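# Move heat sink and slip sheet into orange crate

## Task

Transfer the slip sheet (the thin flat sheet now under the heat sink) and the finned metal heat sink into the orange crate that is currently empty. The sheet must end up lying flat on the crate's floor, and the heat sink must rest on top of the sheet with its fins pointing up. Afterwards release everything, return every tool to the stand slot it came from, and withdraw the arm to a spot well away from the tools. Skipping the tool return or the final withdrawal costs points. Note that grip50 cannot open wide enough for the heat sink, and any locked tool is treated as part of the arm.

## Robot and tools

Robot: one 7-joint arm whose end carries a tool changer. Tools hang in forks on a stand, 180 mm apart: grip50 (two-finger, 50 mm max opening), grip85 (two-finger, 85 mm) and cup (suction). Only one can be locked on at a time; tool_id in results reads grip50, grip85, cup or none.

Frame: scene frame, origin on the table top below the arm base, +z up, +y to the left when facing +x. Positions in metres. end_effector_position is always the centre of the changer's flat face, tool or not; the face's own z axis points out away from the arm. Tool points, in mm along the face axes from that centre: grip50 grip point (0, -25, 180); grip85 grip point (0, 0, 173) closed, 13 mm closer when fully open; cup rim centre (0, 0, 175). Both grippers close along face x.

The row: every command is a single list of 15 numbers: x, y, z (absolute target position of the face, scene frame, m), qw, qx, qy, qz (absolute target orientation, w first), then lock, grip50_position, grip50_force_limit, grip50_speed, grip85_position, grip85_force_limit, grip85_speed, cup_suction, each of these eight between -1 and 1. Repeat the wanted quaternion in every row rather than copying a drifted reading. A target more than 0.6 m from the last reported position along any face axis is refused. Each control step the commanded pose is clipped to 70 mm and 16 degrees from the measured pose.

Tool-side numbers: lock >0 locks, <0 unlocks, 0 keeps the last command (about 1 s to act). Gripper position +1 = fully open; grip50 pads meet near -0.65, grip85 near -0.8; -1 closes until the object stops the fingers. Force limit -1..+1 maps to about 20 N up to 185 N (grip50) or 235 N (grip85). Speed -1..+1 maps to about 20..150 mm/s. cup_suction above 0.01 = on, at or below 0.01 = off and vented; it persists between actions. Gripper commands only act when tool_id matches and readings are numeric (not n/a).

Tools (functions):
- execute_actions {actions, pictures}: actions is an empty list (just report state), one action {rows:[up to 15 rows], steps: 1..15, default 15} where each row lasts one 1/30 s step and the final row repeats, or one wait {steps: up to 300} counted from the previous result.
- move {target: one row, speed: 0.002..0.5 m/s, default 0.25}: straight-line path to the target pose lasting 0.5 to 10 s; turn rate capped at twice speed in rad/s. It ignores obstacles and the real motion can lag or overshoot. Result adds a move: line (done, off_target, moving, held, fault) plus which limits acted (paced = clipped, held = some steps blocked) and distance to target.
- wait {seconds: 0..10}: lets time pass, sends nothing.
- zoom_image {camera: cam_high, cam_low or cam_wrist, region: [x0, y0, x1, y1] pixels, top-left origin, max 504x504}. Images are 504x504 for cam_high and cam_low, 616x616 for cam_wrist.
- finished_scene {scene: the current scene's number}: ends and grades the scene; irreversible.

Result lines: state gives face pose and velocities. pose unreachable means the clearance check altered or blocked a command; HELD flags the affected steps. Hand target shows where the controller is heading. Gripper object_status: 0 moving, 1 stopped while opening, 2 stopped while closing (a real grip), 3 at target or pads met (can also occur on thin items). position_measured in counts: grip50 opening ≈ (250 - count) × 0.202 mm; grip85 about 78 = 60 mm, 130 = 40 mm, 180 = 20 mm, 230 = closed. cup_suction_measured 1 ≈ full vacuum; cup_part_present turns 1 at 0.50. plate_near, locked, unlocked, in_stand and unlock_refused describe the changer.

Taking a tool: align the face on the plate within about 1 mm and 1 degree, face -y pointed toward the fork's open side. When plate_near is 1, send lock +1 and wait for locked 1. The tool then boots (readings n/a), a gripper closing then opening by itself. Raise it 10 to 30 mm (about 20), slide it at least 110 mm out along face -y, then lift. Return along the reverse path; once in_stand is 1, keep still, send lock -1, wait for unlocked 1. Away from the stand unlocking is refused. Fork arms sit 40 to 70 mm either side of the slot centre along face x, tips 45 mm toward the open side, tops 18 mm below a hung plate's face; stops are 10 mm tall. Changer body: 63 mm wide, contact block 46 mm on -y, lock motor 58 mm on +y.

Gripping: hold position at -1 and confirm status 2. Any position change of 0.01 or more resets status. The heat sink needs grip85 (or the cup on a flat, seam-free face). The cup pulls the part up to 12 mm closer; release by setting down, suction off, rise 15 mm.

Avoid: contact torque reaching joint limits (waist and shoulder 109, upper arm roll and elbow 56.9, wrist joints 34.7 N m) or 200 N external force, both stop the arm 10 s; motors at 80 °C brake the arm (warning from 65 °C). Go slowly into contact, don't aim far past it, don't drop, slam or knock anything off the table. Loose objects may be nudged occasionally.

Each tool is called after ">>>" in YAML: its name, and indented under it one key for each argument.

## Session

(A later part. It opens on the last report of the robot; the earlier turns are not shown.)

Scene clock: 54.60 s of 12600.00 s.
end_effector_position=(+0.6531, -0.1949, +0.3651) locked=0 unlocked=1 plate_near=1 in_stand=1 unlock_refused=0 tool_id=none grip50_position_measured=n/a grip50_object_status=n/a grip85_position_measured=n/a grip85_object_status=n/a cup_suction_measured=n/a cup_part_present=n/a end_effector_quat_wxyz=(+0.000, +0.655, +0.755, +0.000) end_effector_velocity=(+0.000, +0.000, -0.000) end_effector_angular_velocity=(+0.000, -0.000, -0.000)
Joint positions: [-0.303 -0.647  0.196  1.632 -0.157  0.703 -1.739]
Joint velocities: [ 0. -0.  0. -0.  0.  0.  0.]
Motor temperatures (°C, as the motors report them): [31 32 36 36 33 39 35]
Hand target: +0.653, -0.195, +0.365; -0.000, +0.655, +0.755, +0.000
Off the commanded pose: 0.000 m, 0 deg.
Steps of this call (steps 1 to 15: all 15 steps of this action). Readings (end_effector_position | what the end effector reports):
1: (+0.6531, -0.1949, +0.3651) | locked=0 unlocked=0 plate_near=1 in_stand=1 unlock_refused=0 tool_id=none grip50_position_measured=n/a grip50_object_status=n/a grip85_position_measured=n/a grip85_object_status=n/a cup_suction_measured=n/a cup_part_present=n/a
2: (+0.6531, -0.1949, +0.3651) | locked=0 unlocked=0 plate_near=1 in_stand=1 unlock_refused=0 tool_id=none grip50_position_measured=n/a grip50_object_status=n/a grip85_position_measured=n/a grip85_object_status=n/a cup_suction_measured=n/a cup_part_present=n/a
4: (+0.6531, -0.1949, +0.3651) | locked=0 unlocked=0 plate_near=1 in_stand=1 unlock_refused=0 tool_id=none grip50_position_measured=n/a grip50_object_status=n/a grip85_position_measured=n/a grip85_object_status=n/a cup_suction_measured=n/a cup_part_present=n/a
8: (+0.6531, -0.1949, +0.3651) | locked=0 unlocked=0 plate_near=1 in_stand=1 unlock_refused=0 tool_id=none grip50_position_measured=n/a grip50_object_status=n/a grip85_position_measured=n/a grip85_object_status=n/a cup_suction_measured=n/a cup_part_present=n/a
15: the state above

>>> move:
  target: [0.6531,-0.1948,0.405,0,0.6554,0.7553,0,0,0,0,0,0,0,0,0]
  speed: 0.1

>>> move:
  target: [0.6023,0.1616,0.405,0,0.6554,0.7553,0,0,0,0,0,0,0,0,0]
  speed: 0.22

>>> move:
  target: [0.6023,0.1616,0.376,0,0.6554,0.7553,0,0,0,0,0,0,0,0,0]
  speed: 0.04

>>> zoom_image:
  camera: "cam_wrist"
  region: [158,250,458,400]

Scene clock: 55.97 s of 12600.00 s.
end_effector_position=(+0.6530, -0.1948, +0.4052) locked=0 unlocked=1 plate_near=0 in_stand=0 unlock_refused=0 tool_id=none grip50_position_measured=n/a grip50_object_status=n/a grip85_position_measured=n/a grip85_object_status=n/a cup_suction_measured=n/a cup_part_present=n/a end_effector_quat_wxyz=(+0.000, +0.655, +0.755, -0.000) end_effector_velocity=(+0.000, +0.000, +0.000) end_effector_angular_velocity=(-0.000, -0.001, +0.000)
Joint positions: [-0.31  -0.592  0.208  1.604 -0.145  0.62  -1.747]
Joint velocities: [ 0.     0.     0.    -0.    -0.     0.001  0.   ]
Motor temperatures (°C, as the motors report them): [31 32 36 36 33 39 35]
Hand target: +0.653, -0.195, +0.405; +0.000, +0.655, +0.755, -0.000
Off the commanded pose: 0.000 m, 0 deg.
move: done

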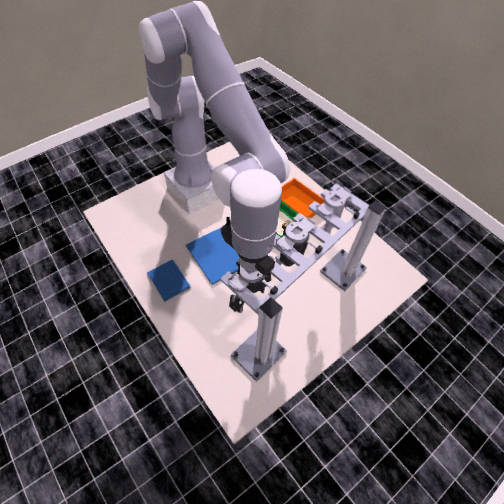

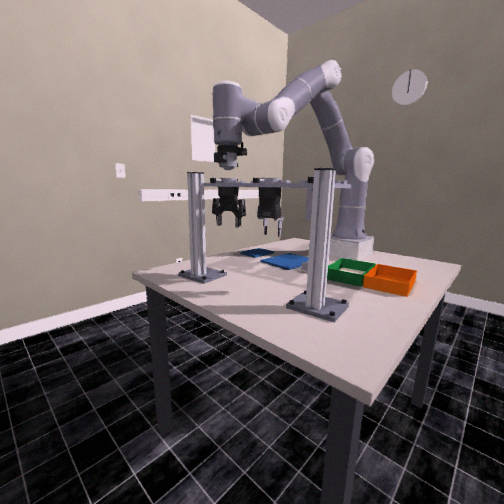

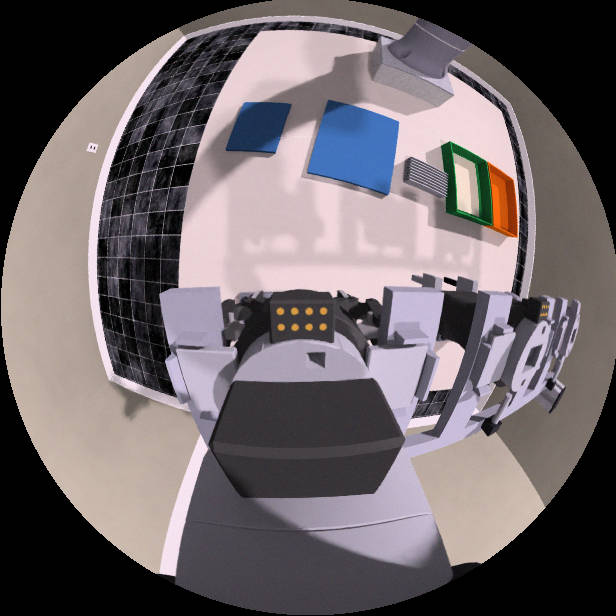

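Scene clock: 58.00 s of 12600.00 s.
end_effector_position=(+0.6010, +0.1622, +0.4049) locked=0 unlocked=1 plate_near=0 in_stand=0 unlock_refused=0 tool_id=none grip50_position_measured=n/a grip50_object_status=n/a grip85_position_measured=n/a grip85_object_status=n/a cup_suction_measured=n/a cup_part_present=n/a end_effector_quat_wxyz=(-0.002, +0.655, +0.755, +0.001) end_effector_velocity=(+0.000, -0.000, -0.000) end_effector_angular_velocity=(-0.000, -0.000, -0.001)
Joint positions: [ 0.132 -0.496  0.336  1.798 -0.209  0.696 -1.129]
Joint velocities: [-0.  0. -0.  0. -0.  0.  0.]
Motor temperatures (°C, as the motors report them): [31 32 36 36 33 39 35]
Hand target: +0.601, +0.162, +0.405; -0.002, +0.655, +0.755, +0.001
Off the commanded pose: 0.001 m, 0 deg.
move: done

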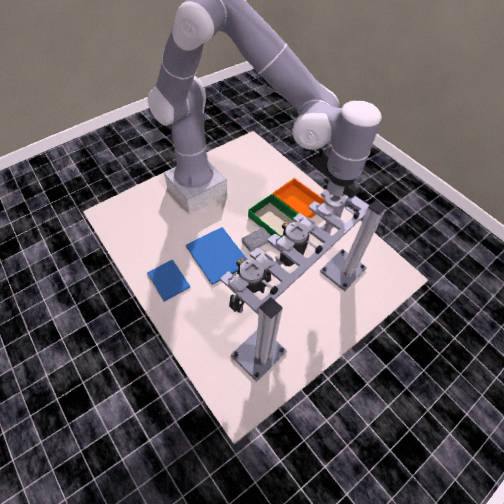

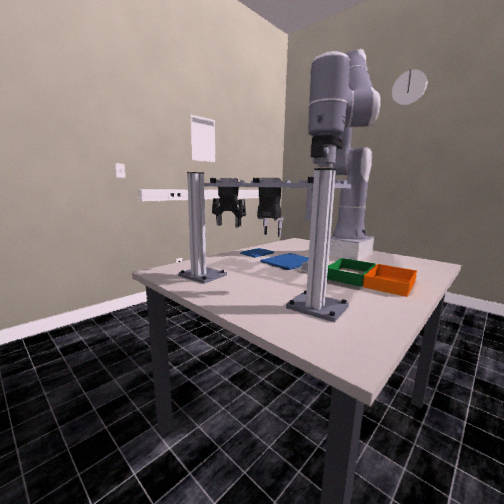

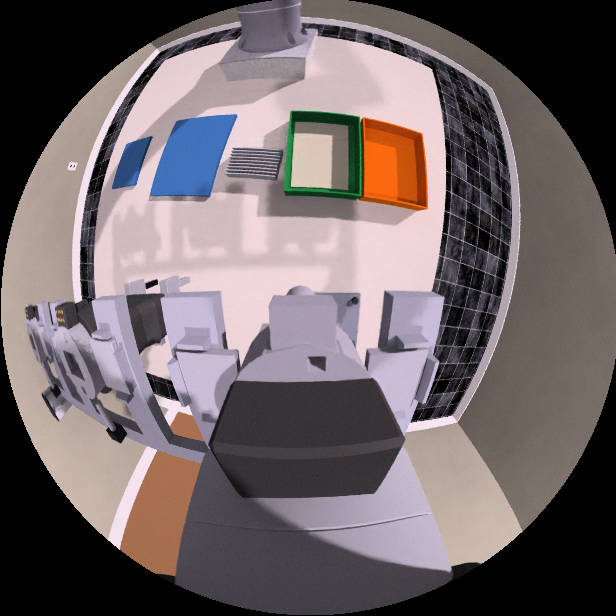

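Scene clock: 58.97 s of 12600.00 s.
end_effector_position=(+0.6024, +0.1616, +0.3758) locked=0 unlocked=1 plate_near=0 in_stand=0 unlock_refused=0 tool_id=none grip50_position_measured=n/a grip50_object_status=n/a grip85_position_measured=n/a grip85_object_status=n/a cup_suction_measured=n/a cup_part_present=n/a end_effector_quat_wxyz=(-0.000, +0.655, +0.755, -0.000) end_effector_velocity=(-0.000, +0.000, +0.000) end_effector_angular_velocity=(+0.000, -0.001, +0.001)
Joint positions: [ 0.142 -0.541  0.319  1.821 -0.233  0.762 -1.114]
Joint velocities: [ 0.  0. -0.  0. -0.  0. -0.]
Motor temperatures (°C, as the motors report them): [31 32 36 36 33 39 35]
Hand target: +0.602, +0.162, +0.376; -0.000, +0.655, +0.755, +0.000
Off the commanded pose: 0.000 m, 0 deg.
move: done

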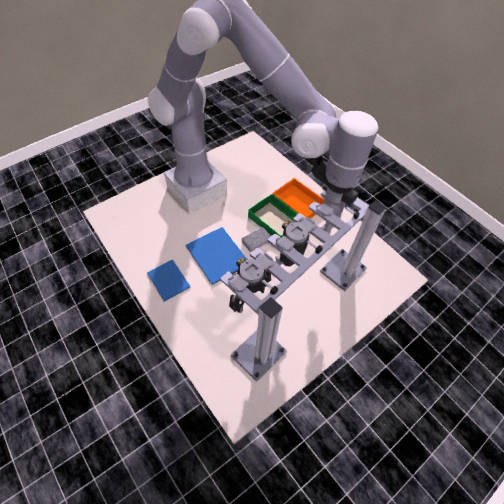

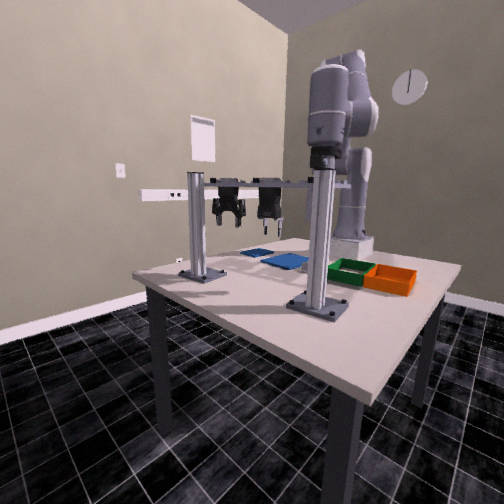

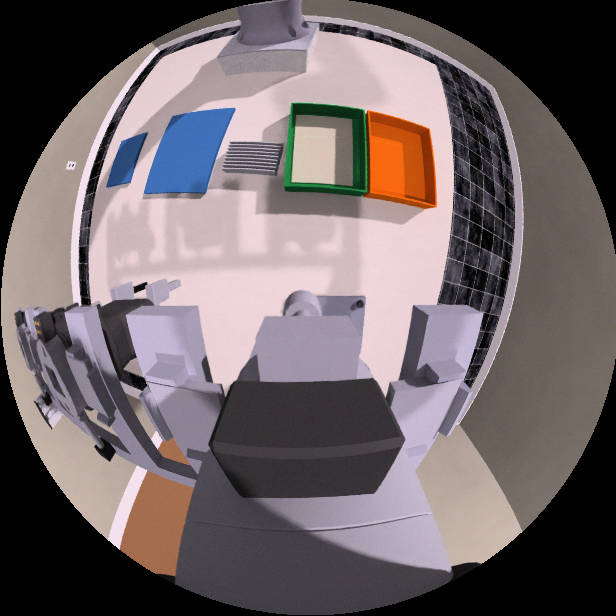

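Region (158, 250, 458, 400) of cam_wrist's 616x616 image, scaled by 1.680, with more detail than that image has.

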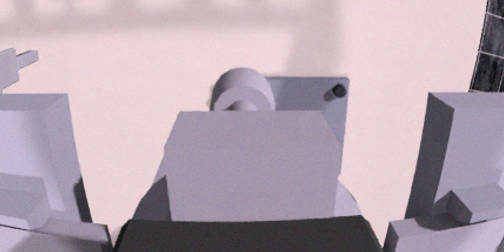

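>>> move:
  target: [0.6023,0.1621,0.3645,0,0.6554,0.7553,0,0,0,0,0,0,0,0,0]
  speed: 0.008

Scene clock: 61.23 s of 12600.00 s.
end_effector_position=(+0.6025, +0.1624, +0.3648) locked=0 unlocked=1 plate_near=1 in_stand=1 unlock_refused=0 tool_id=none grip50_position_measured=n/a grip50_object_status=n/a grip85_position_measured=n/a grip85_object_status=n/a cup_suction_measured=n/a cup_part_present=n/a end_effector_quat_wxyz=(+0.000, +0.655, +0.755, +0.000) end_effector_velocity=(+0.000, -0.000, +0.000) end_effector_angular_velocity=(-0.000, -0.000, +0.000)
Joint positions: [ 0.146 -0.558  0.313  1.829 -0.242  0.787 -1.108]
Joint velocities: [-0.  0. -0. -0. -0. -0. -0.]
Motor temperatures (°C, as the motors report them): [31 32 36 36 33 39 35]
Hand target: +0.602, +0.162, +0.364; -0.000, +0.655, +0.755, +0.000
Off the commanded pose: 0.000 m, 0 deg.
move: done

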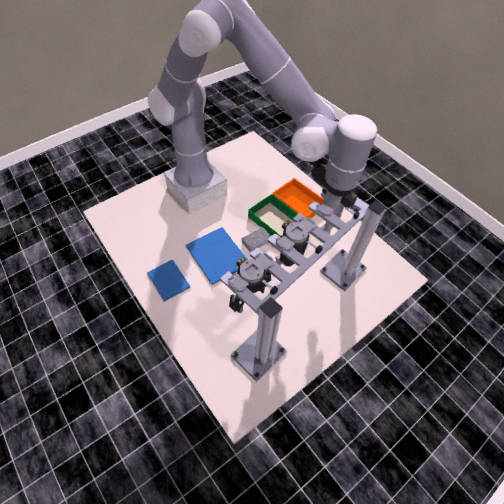

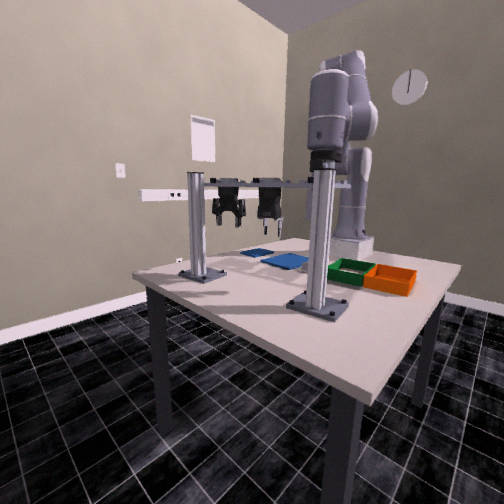

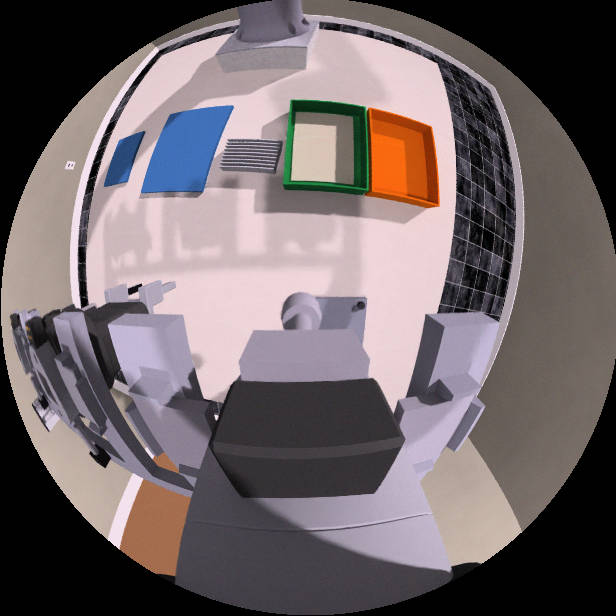

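>>> execute_actions:
  actions:
    - {"rows":[[0.6025,0.1624,0.3645,0,0.6554,0.7553,0,1,0,0,0,0,0,0,0]],"steps":15}
  pictures: false

>>> execute_actions:
  actions:
    - {"rows":[[0.6025,0.1624,0.3645,0,0.6554,0.7553,0,1,0,0,0,0,0,0,0]],"steps":15}
  pictures: false

>>> move:
  target: [0.6025,0.1624,0.385,0,0.6554,0.7553,0,0,0,0,0,0,0,0,0]
  speed: 0.06

>>> move:
  target: [0.4788,0.1448,0.385,0,0.6554,0.7553,0,0,0,0,0,0,0,0,0]
  speed: 0.12

>>> move:
  target: [0.365,0.182,0.30,0,0.9981,0.061,0,0,0,0,0,0,0,0,0]
  speed: 0.2

Scene clock: 62.73 s of 12600.00 s.
end_effector_position=(+0.6026, +0.1625, +0.3648) locked=0 unlocked=0 plate_near=1 in_stand=1 unlock_refused=0 tool_id=none grip50_position_measured=n/a grip50_object_status=n/a grip85_position_measured=n/a grip85_object_status=n/a cup_suction_measured=n/a cup_part_present=n/a end_effector_quat_wxyz=(+0.000, +0.655, +0.755, +0.000) end_effector_velocity=(+0.000, -0.000, +0.000) end_effector_angular_velocity=(+0.000, -0.000, -0.000)
Joint positions: [ 0.146 -0.559  0.313  1.829 -0.242  0.787 -1.108]
Joint velocities: [-0. -0. -0. -0.  0.  0. -0.]
Motor temperatures (°C, as the motors report them): [31 32 36 36 33 39 35]
Hand target: +0.603, +0.162, +0.364; -0.000, +0.655, +0.755, +0.000
Off the commanded pose: 0.000 m, 0 deg.
Steps of this call (steps 1 to 30: nothing new was sent; steps 31 to 45: all 15 steps of this action). Readings (end_effector_position | what the end effector reports):
31: (+0.6025, +0.1624, +0.3648) | locked=0 unlocked=0 plate_near=1 in_stand=1 unlock_refused=0 tool_id=none grip50_position_measured=n/a grip50_object_status=n/a grip85_position_measured=n/a grip85_object_status=n/a cup_suction_measured=n/a cup_part_present=n/a
32: (+0.6025, +0.1625, +0.3648) | locked=0 unlocked=0 plate_near=1 in_stand=1 unlock_refused=0 tool_id=none grip50_position_measured=n/a grip50_object_status=n/a grip85_position_measured=n/a grip85_object_status=n/a cup_suction_measured=n/a cup_part_present=n/a
34: (+0.6026, +0.1625, +0.3648) | locked=0 unlocked=0 plate_near=1 in_stand=1 unlock_refused=0 tool_id=none grip50_position_measured=n/a grip50_object_status=n/a grip85_position_measured=n/a grip85_object_status=n/a cup_suction_measured=n/a cup_part_present=n/a
38: (+0.6026, +0.1625, +0.3648) | locked=0 unlocked=0 plate_near=1 in_stand=1 unlock_refused=0 tool_id=none grip50_position_measured=n/a grip50_object_status=n/a grip85_position_measured=n/a grip85_object_status=n/a cup_suction_measured=n/a cup_part_present=n/a
45: the state above

Scene clock: 63.23 s of 12600.00 s.
end_effector_position=(+0.6027, +0.1626, +0.3650) locked=1 unlocked=0 plate_near=1 in_stand=1 unlock_refused=0 tool_id=cup grip50_position_measured=n/a grip50_object_status=n/a grip85_position_measured=n/a grip85_object_status=n/a cup_suction_measured=n/a cup_part_present=n/a end_effector_quat_wxyz=(+0.000, +0.655, +0.755, +0.001) end_effector_velocity=(+0.000, -0.000, +0.000) end_effector_angular_velocity=(-0.000, +0.000, -0.000)
Joint positions: [ 0.146 -0.559  0.313  1.828 -0.243  0.787 -1.108]
Joint velocities: [-0. -0. -0. -0. -0. -0.  0.]
Motor temperatures (°C, as the motors report them): [31 32 36 36 33 39 35]
Hand target: +0.603, +0.162, +0.364; +0.000, +0.655, +0.755, +0.000
Off the commanded pose: 0.001 m, 0 deg.
Steps of this call (steps 1 to 15: all 15 steps of this action). Readings (end_effector_position | what the end effector reports):
1: (+0.6026, +0.1625, +0.3648) | locked=0 unlocked=0 plate_near=1 in_stand=1 unlock_refused=0 tool_id=none grip50_position_measured=n/a grip50_object_status=n/a grip85_position_measured=n/a grip85_object_status=n/a cup_suction_measured=n/a cup_part_present=n/a
2: (+0.6026, +0.1625, +0.3648) | locked=0 unlocked=0 plate_near=1 in_stand=1 unlock_refused=0 tool_id=none grip50_position_measured=n/a grip50_object_status=n/a grip85_position_measured=n/a grip85_object_status=n/a cup_suction_measured=n/a cup_part_present=n/a
4: (+0.6025, +0.1625, +0.3647) | locked=0 unlocked=0 plate_near=1 in_stand=1 unlock_refused=0 tool_id=none grip50_position_measured=n/a grip50_object_status=n/a grip85_position_measured=n/a grip85_object_status=n/a cup_suction_measured=n/a cup_part_present=n/a
8: (+0.6026, +0.1625, +0.3649) | locked=0 unlocked=0 plate_near=1 in_stand=1 unlock_refused=0 tool_id=none grip50_position_measured=n/a grip50_object_status=n/a grip85_position_measured=n/a grip85_object_status=n/a cup_suction_measured=n/a cup_part_present=n/a
15: the state above

Scene clock: 64.17 s of 12600.00 s.
end_effector_position=(+0.6025, +0.1624, +0.3852) locked=1 unlocked=0 plate_near=1 in_stand=0 unlock_refused=0 tool_id=cup grip50_position_measured=n/a grip50_object_status=n/a grip85_position_measured=n/a grip85_object_status=n/a cup_suction_measured=0.01 cup_part_present=0 end_effector_quat_wxyz=(+0.000, +0.655, +0.755, +0.000) end_effector_velocity=(-0.000, +0.000, -0.000) end_effector_angular_velocity=(-0.000, +0.000, +0.000)
Joint positions: [ 0.139 -0.527  0.324  1.813 -0.228  0.741 -1.117]
Joint velocities: [ 0. -0. -0. -0. -0. -0.  0.]
Motor temperatures (°C, as the motors report them): [31 32 36 36 33 39 35]
Hand target: +0.602, +0.162, +0.385; +0.000, +0.655, +0.755, -0.000
Off the commanded pose: 0.000 m, 0 deg.
move: done

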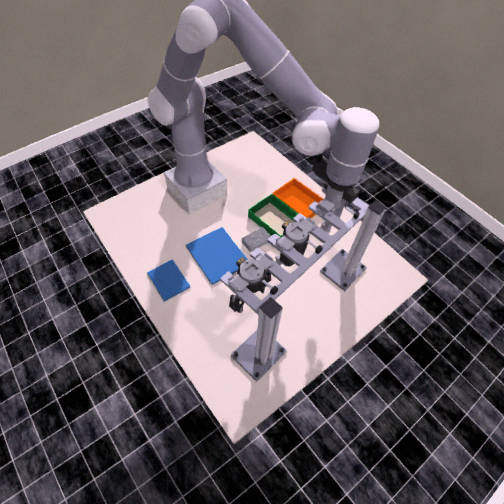

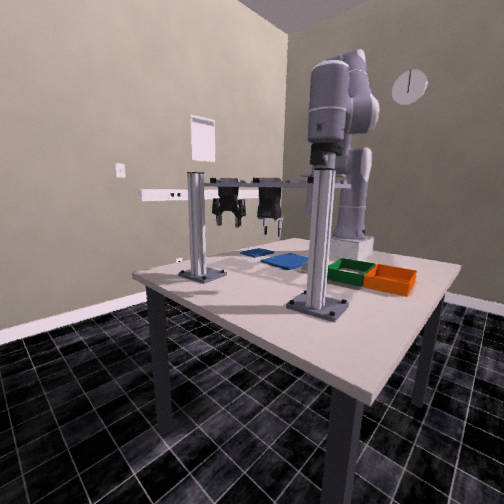

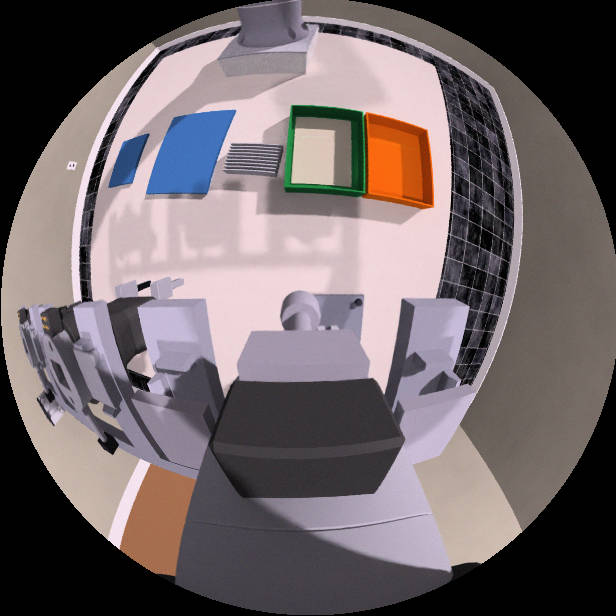

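Scene clock: 65.50 s of 12600.00 s.
end_effector_position=(+0.4787, +0.1446, +0.3845) locked=1 unlocked=0 plate_near=1 in_stand=0 unlock_refused=0 tool_id=cup grip50_position_measured=n/a grip50_object_status=n/a grip85_position_measured=n/a grip85_object_status=n/a cup_suction_measured=0.01 cup_part_present=0 end_effector_quat_wxyz=(+0.000, +0.655, +0.755, -0.000) end_effector_velocity=(+0.000, -0.000, -0.000) end_effector_angular_velocity=(+0.000, +0.001, +0.000)
Joint positions: [ 0.116 -0.295  0.386  2.18  -0.185  0.881 -1.064]
Joint velocities: [-0.    -0.001 -0.    -0.     0.     0.    -0.   ]
Motor temperatures (°C, as the motors report them): [31 32 36 36 33 39 35]
Hand target: +0.479, +0.145, +0.384; +0.000, +0.655, +0.755, -0.000
Off the commanded pose: 0.001 m, 0 deg.
move: done

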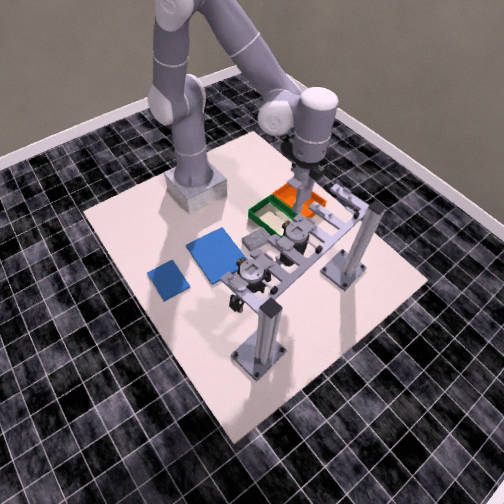

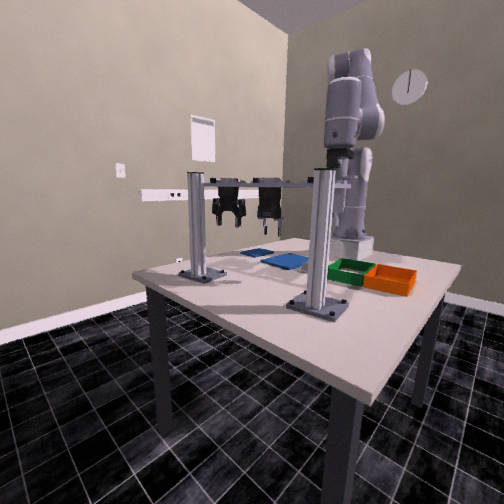

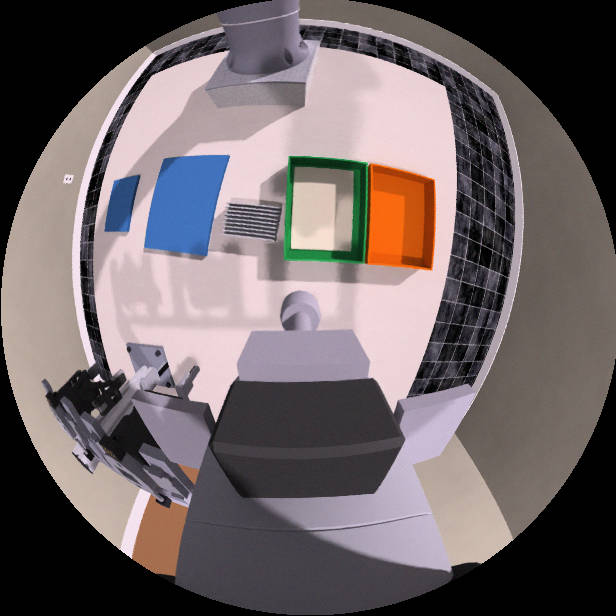

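Scene clock: 69.77 s of 12600.00 s.
end_effector_position=(+0.3650, +0.1821, +0.2994) locked=1 unlocked=0 plate_near=1 in_stand=0 unlock_refused=0 tool_id=cup grip50_position_measured=n/a grip50_object_status=n/a grip85_position_measured=n/a grip85_object_status=n/a cup_suction_measured=0.01 cup_part_present=0 end_effector_quat_wxyz=(-0.001, +0.998, +0.061, -0.001) end_effector_velocity=(+0.000, -0.000, +0.000) end_effector_angular_velocity=(+0.000, -0.000, -0.001)
Joint positions: [ 0.547 -0.325  0.142  2.517 -0.173  1.268  0.744]
Joint velocities: [-0.001  0.    -0.    -0.     0.     0.    -0.001]
Motor temperatures (°C, as the motors report them): [31 32 36 36 33 39 35]
Hand target: +0.365, +0.182, +0.299; -0.001, +0.998, +0.061, -0.001
Off the commanded pose: 0.001 m, 0 deg.
move: done

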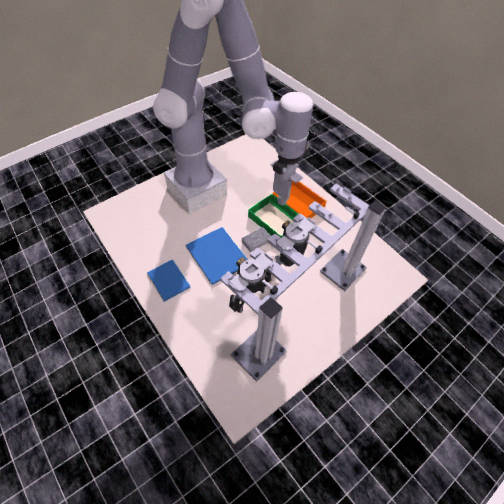

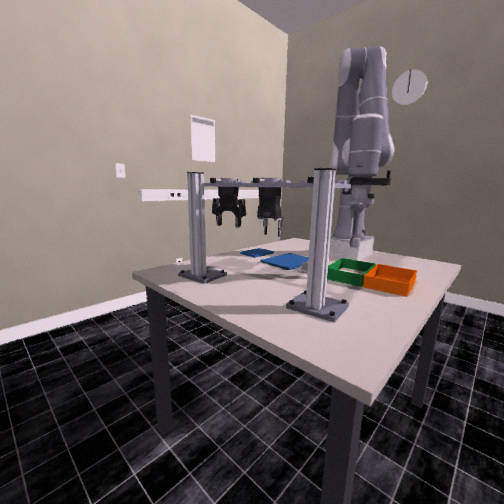

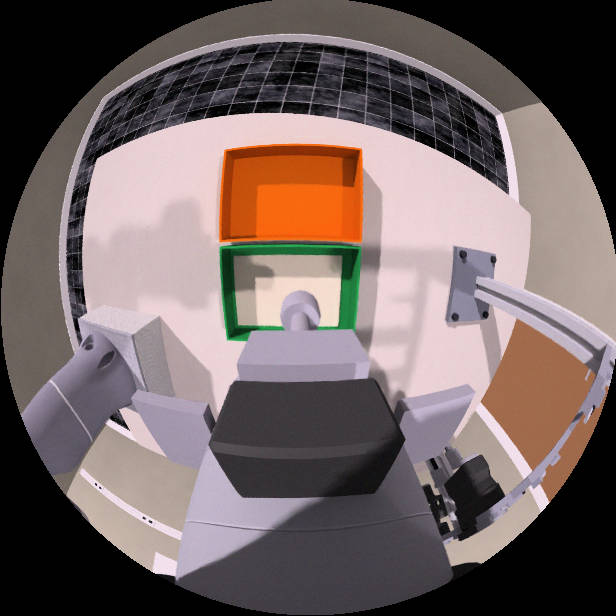

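>>> zoom_image:
  camera: "cam_wrist"
  region: [200,130,400,360]

Region (200, 130, 400, 360) of cam_wrist's 616x616 image, scaled by 2.191, with more detail than that image has; it fills the left 438 columns of this view, and the rest is white.

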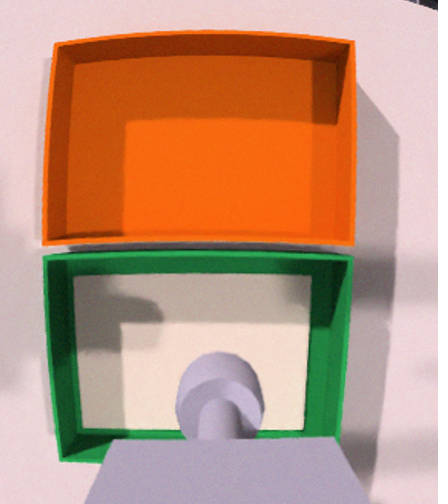

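>>> move:
  target: [0.3463,0.170,0.24,0,0.9981,0.061,0,0,0,0,0,0,0,0,0]
  speed: 0.12

>>> zoom_image:
  camera: "cam_wrist"
  region: [200,130,400,360]

Scene clock: 73.50 s of 12600.00 s.
end_effector_position=(+0.3464, +0.1701, +0.2396) locked=1 unlocked=0 plate_near=1 in_stand=0 unlock_refused=0 tool_id=cup grip50_position_measured=n/a grip50_object_status=n/a grip85_position_measured=n/a grip85_object_status=n/a cup_suction_measured=0.01 cup_part_present=0 end_effector_quat_wxyz=(-0.000, +0.998, +0.061, -0.000) end_effector_velocity=(+0.000, -0.000, +0.001) end_effector_angular_velocity=(+0.001, -0.001, -0.001)
Joint positions: [ 0.661 -0.515 -0.004  2.6   -0.257  1.548  0.811]
Joint velocities: [-0.001  0.002 -0.     0.     0.    -0.001  0.   ]
Motor temperatures (°C, as the motors report them): [31 32 36 36 33 39 35]
Hand target: +0.347, +0.170, +0.240; -0.000, +0.998, +0.061, -0.000
Off the commanded pose: 0.000 m, 0 deg.
move: done

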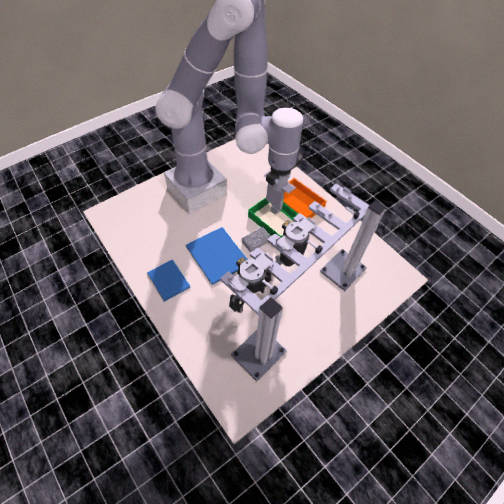

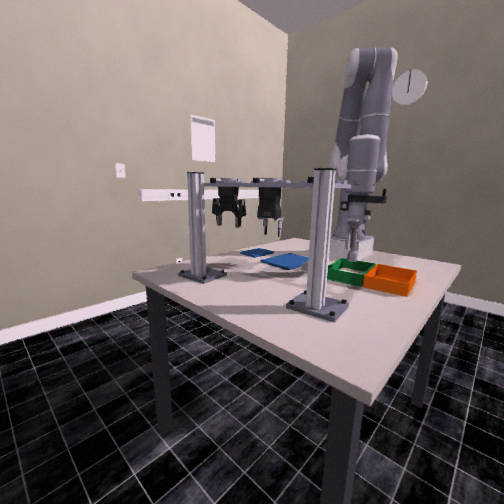

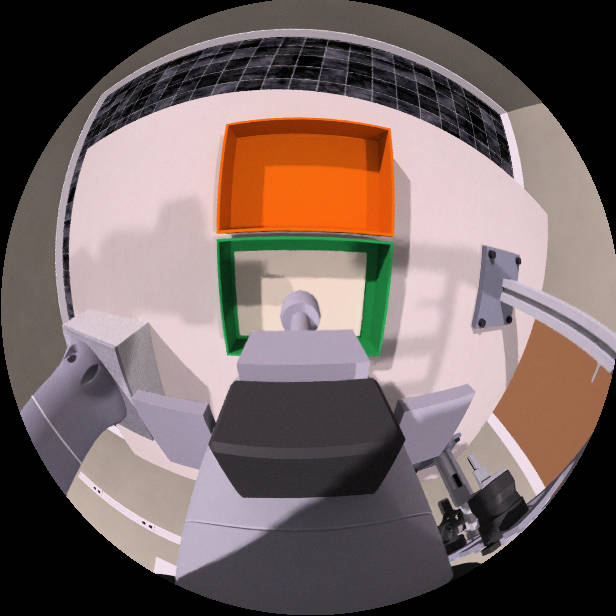

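Region (200, 130, 400, 360) of cam_wrist's 616x616 image, scaled by 2.191, with more detail than that image has; it fills the left 438 columns of this view, and the rest is white.

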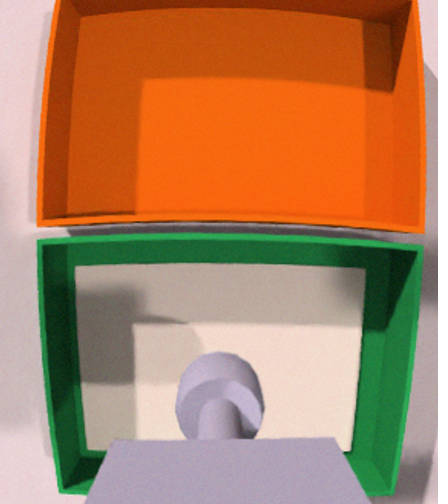

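>>> move:
  target: [0.3463,0.170,0.19,0,0.9981,0.061,0,0,0,0,0,0,0,0,1]
  speed: 0.08

>>> move:
  target: [0.3463,0.170,0.181,0,0.9981,0.061,0,0,0,0,0,0,0,0,1]
  speed: 0.01

Scene clock: 75.27 s of 12600.00 s.
end_effector_position=(+0.3463, +0.1702, +0.1898) locked=1 unlocked=0 plate_near=1 in_stand=0 unlock_refused=0 tool_id=cup grip50_position_measured=n/a grip50_object_status=n/a grip85_position_measured=n/a grip85_object_status=n/a cup_suction_measured=0.01 cup_part_present=0 end_effector_quat_wxyz=(-0.000, +0.998, +0.061, -0.000) end_effector_velocity=(+0.000, +0.000, +0.001) end_effector_angular_velocity=(+0.001, -0.001, -0.000)
Joint positions: [ 0.724 -0.713 -0.067  2.57  -0.246  1.721  0.813]
Joint velocities: [-0.     0.002  0.    -0.    -0.     0.    -0.   ]
Motor temperatures (°C, as the motors report them): [31 32 36 36 33 39 35]
Hand target: +0.346, +0.170, +0.190; -0.000, +0.998, +0.061, -0.000
Off the commanded pose: 0.000 m, 0 deg.
move: done

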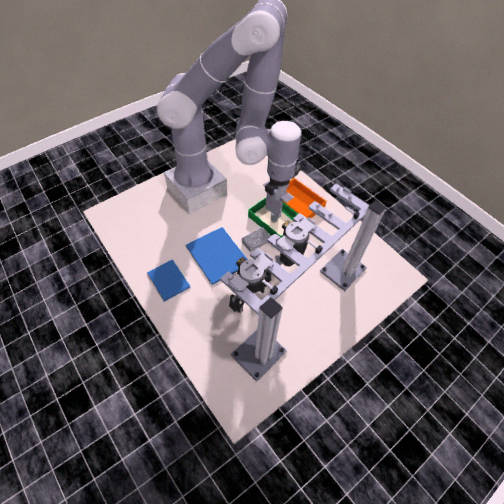

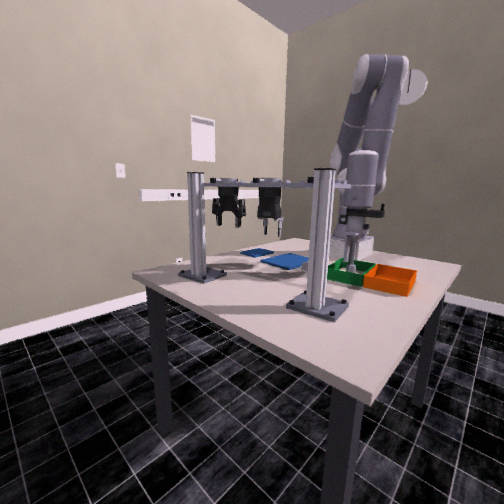

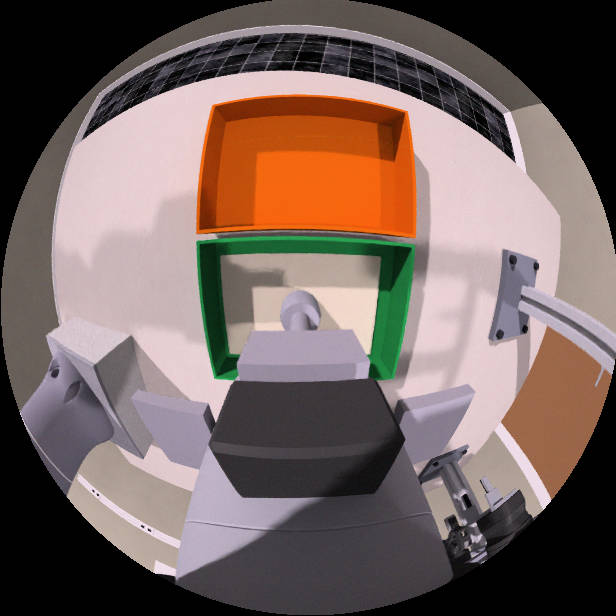

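Scene clock: 76.37 s of 12600.00 s.
end_effector_position=(+0.3462, +0.1700, +0.1809) locked=1 unlocked=0 plate_near=1 in_stand=0 unlock_refused=0 tool_id=cup grip50_position_measured=n/a grip50_object_status=n/a grip85_position_measured=n/a grip85_object_status=n/a cup_suction_measured=0.95 cup_part_present=1 end_effector_quat_wxyz=(+0.000, +0.998, +0.061, -0.000) end_effector_velocity=(+0.000, +0.000, +0.000) end_effector_angular_velocity=(+0.001, -0.001, +0.000)
Joint positions: [ 0.731 -0.748 -0.074  2.562 -0.243  1.748  0.813]
Joint velocities: [ 0.    -0.     0.    -0.    -0.     0.001 -0.   ]
Motor temperatures (°C, as the motors report them): [31 32 36 36 33 39 35]
Hand target: +0.346, +0.170, +0.181; -0.000, +0.998, +0.061, -0.000
Off the commanded pose: 0.000 m, 0 deg.
move: done

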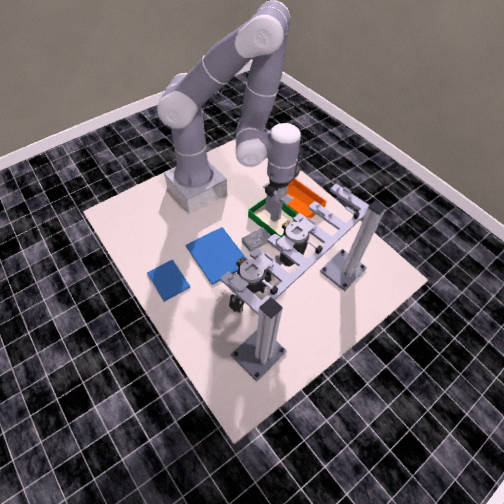

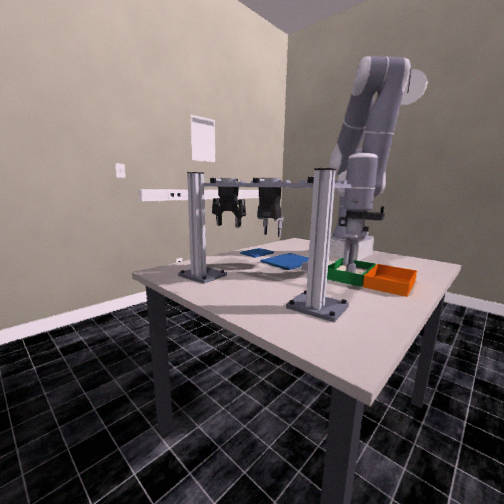

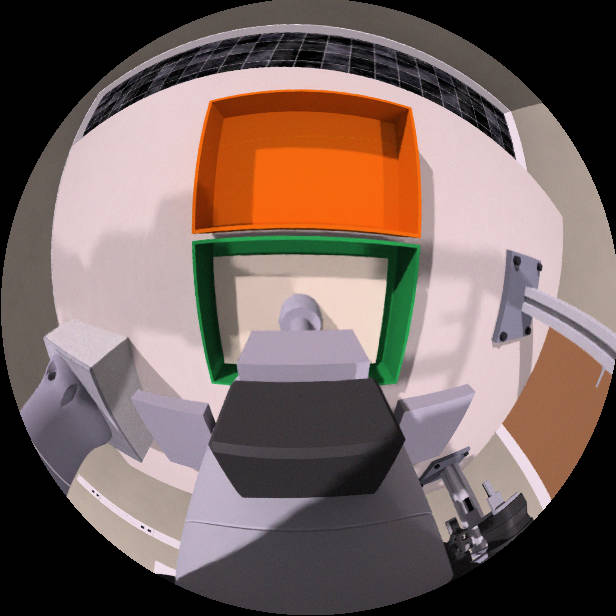

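>>> move:
  target: [0.3463,0.170,0.235,0,0.9981,0.061,0,0,0,0,0,0,0,0,1]
  speed: 0.05

>>> zoom_image:
  camera: "cam_wrist"
  region: [170,130,440,360]

>>> move:
  target: [0.3315,0.3135,0.235,0,0.9981,0.061,0,0,0,0,0,0,0,0,1]
  speed: 0.08

>>> zoom_image:
  camera: "cam_wrist"
  region: [170,130,440,360]

Scene clock: 78.50 s of 12600.00 s.
end_effector_position=(+0.3463, +0.1698, +0.2352) locked=1 unlocked=0 plate_near=1 in_stand=0 unlock_refused=0 tool_id=cup grip50_position_measured=n/a grip50_object_status=n/a grip85_position_measured=n/a grip85_object_status=n/a cup_suction_measured=0.96 cup_part_present=1 end_effector_quat_wxyz=(+0.000, +0.998, +0.061, +0.000) end_effector_velocity=(-0.000, +0.000, -0.000) end_effector_angular_velocity=(+0.000, -0.000, +0.000)
Joint positions: [ 0.669 -0.532 -0.015  2.6   -0.26   1.567  0.814]
Joint velocities: [ 0. -0.  0. -0.  0.  0. -0.]
Motor temperatures (°C, as the motors report them): [31 32 36 36 33 39 35]
Hand target: +0.346, +0.170, +0.235; +0.000, +0.998, +0.061, +0.000
Off the commanded pose: 0.000 m, 0 deg.
move: done

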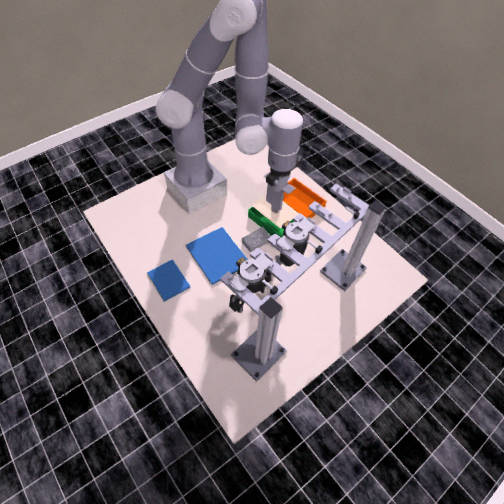

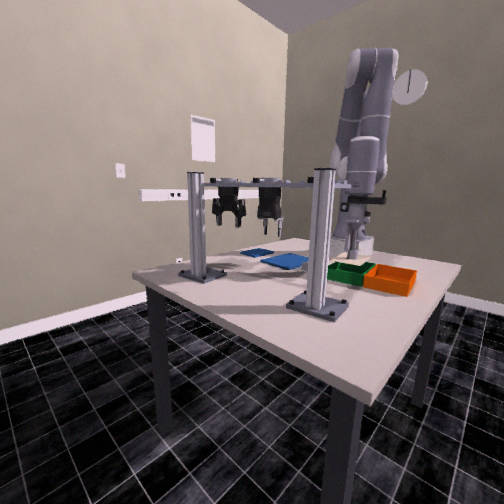

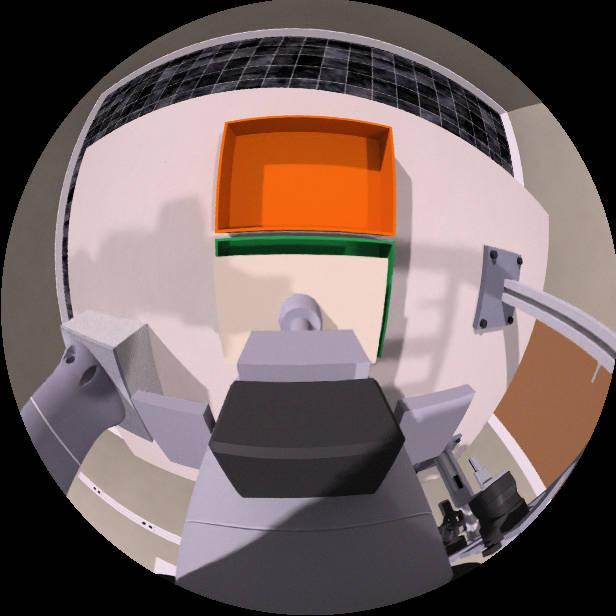

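Region (170, 130, 440, 360) of cam_wrist's 616x616 image, scaled by 1.867, with more detail than that image has; it fills the top 429 rows of this view, and the rest is white.

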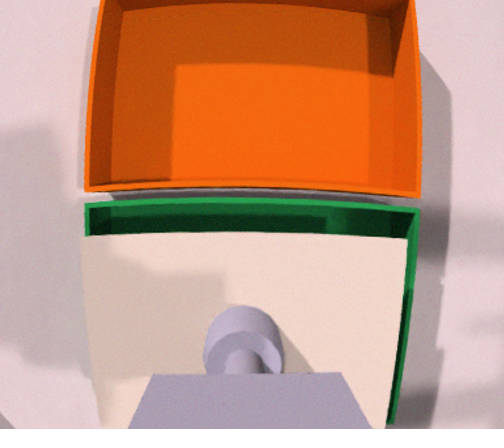

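Scene clock: 80.60 s of 12600.00 s.
end_effector_position=(+0.3305, +0.3140, +0.2354) locked=1 unlocked=0 plate_near=1 in_stand=0 unlock_refused=0 tool_id=cup grip50_position_measured=n/a grip50_object_status=n/a grip85_position_measured=n/a grip85_object_status=n/a cup_suction_measured=0.96 cup_part_present=1 end_effector_quat_wxyz=(-0.001, +0.998, +0.061, -0.001) end_effector_velocity=(+0.000, -0.001, -0.000) end_effector_angular_velocity=(-0.001, +0.000, -0.001)
Joint positions: [ 0.883 -0.583  0.059  2.386 -0.225  1.396  1.051]
Joint velocities: [-0.001 -0.    -0.     0.     0.    -0.001 -0.   ]
Motor temperatures (°C, as the motors report them): [31 32 36 36 33 39 35]
Hand target: +0.331, +0.314, +0.235; -0.001, +0.998, +0.061, -0.001
Off the commanded pose: 0.001 m, 0 deg.
move: done

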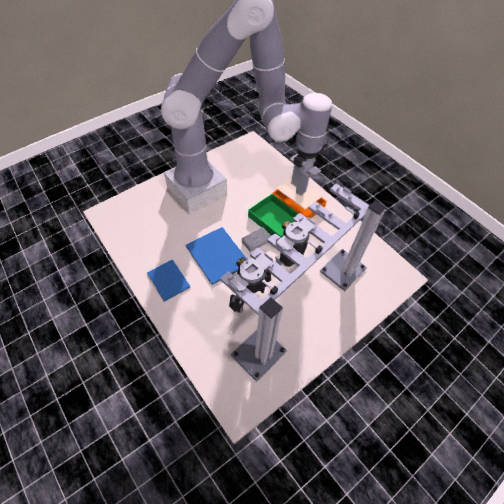

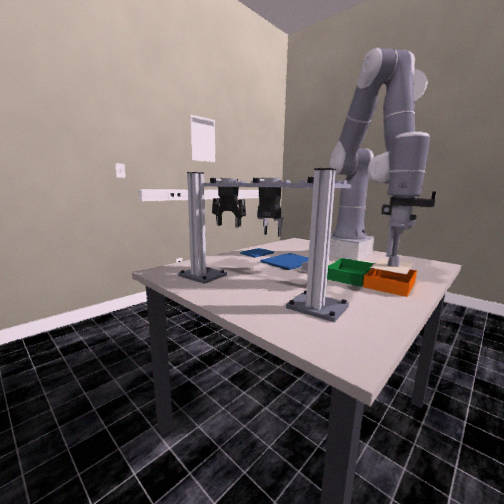

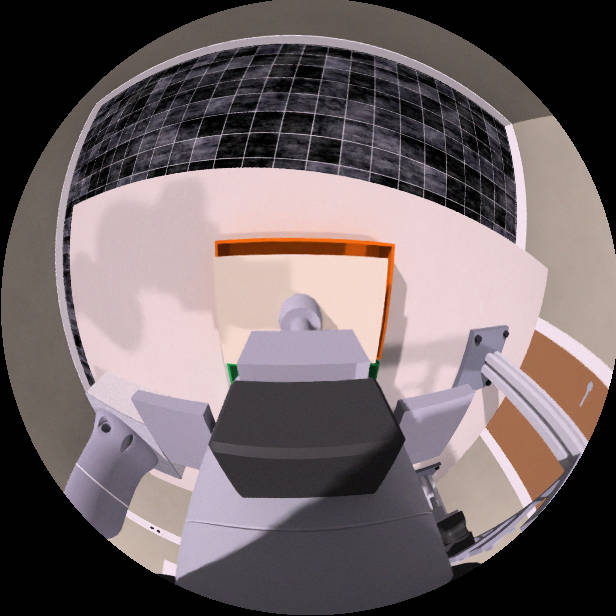

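Region (170, 130, 440, 360) of cam_wrist's 616x616 image, scaled by 1.867, with more detail than that image has; it fills the top 429 rows of this view, and the rest is white.

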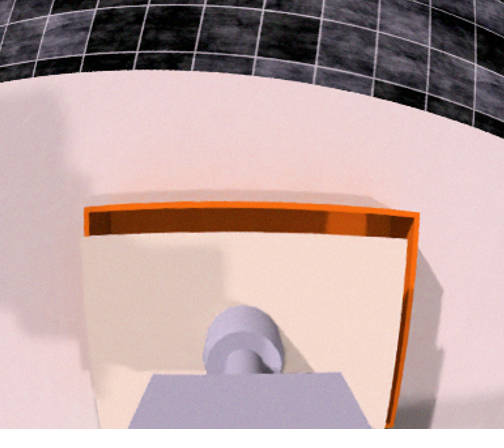

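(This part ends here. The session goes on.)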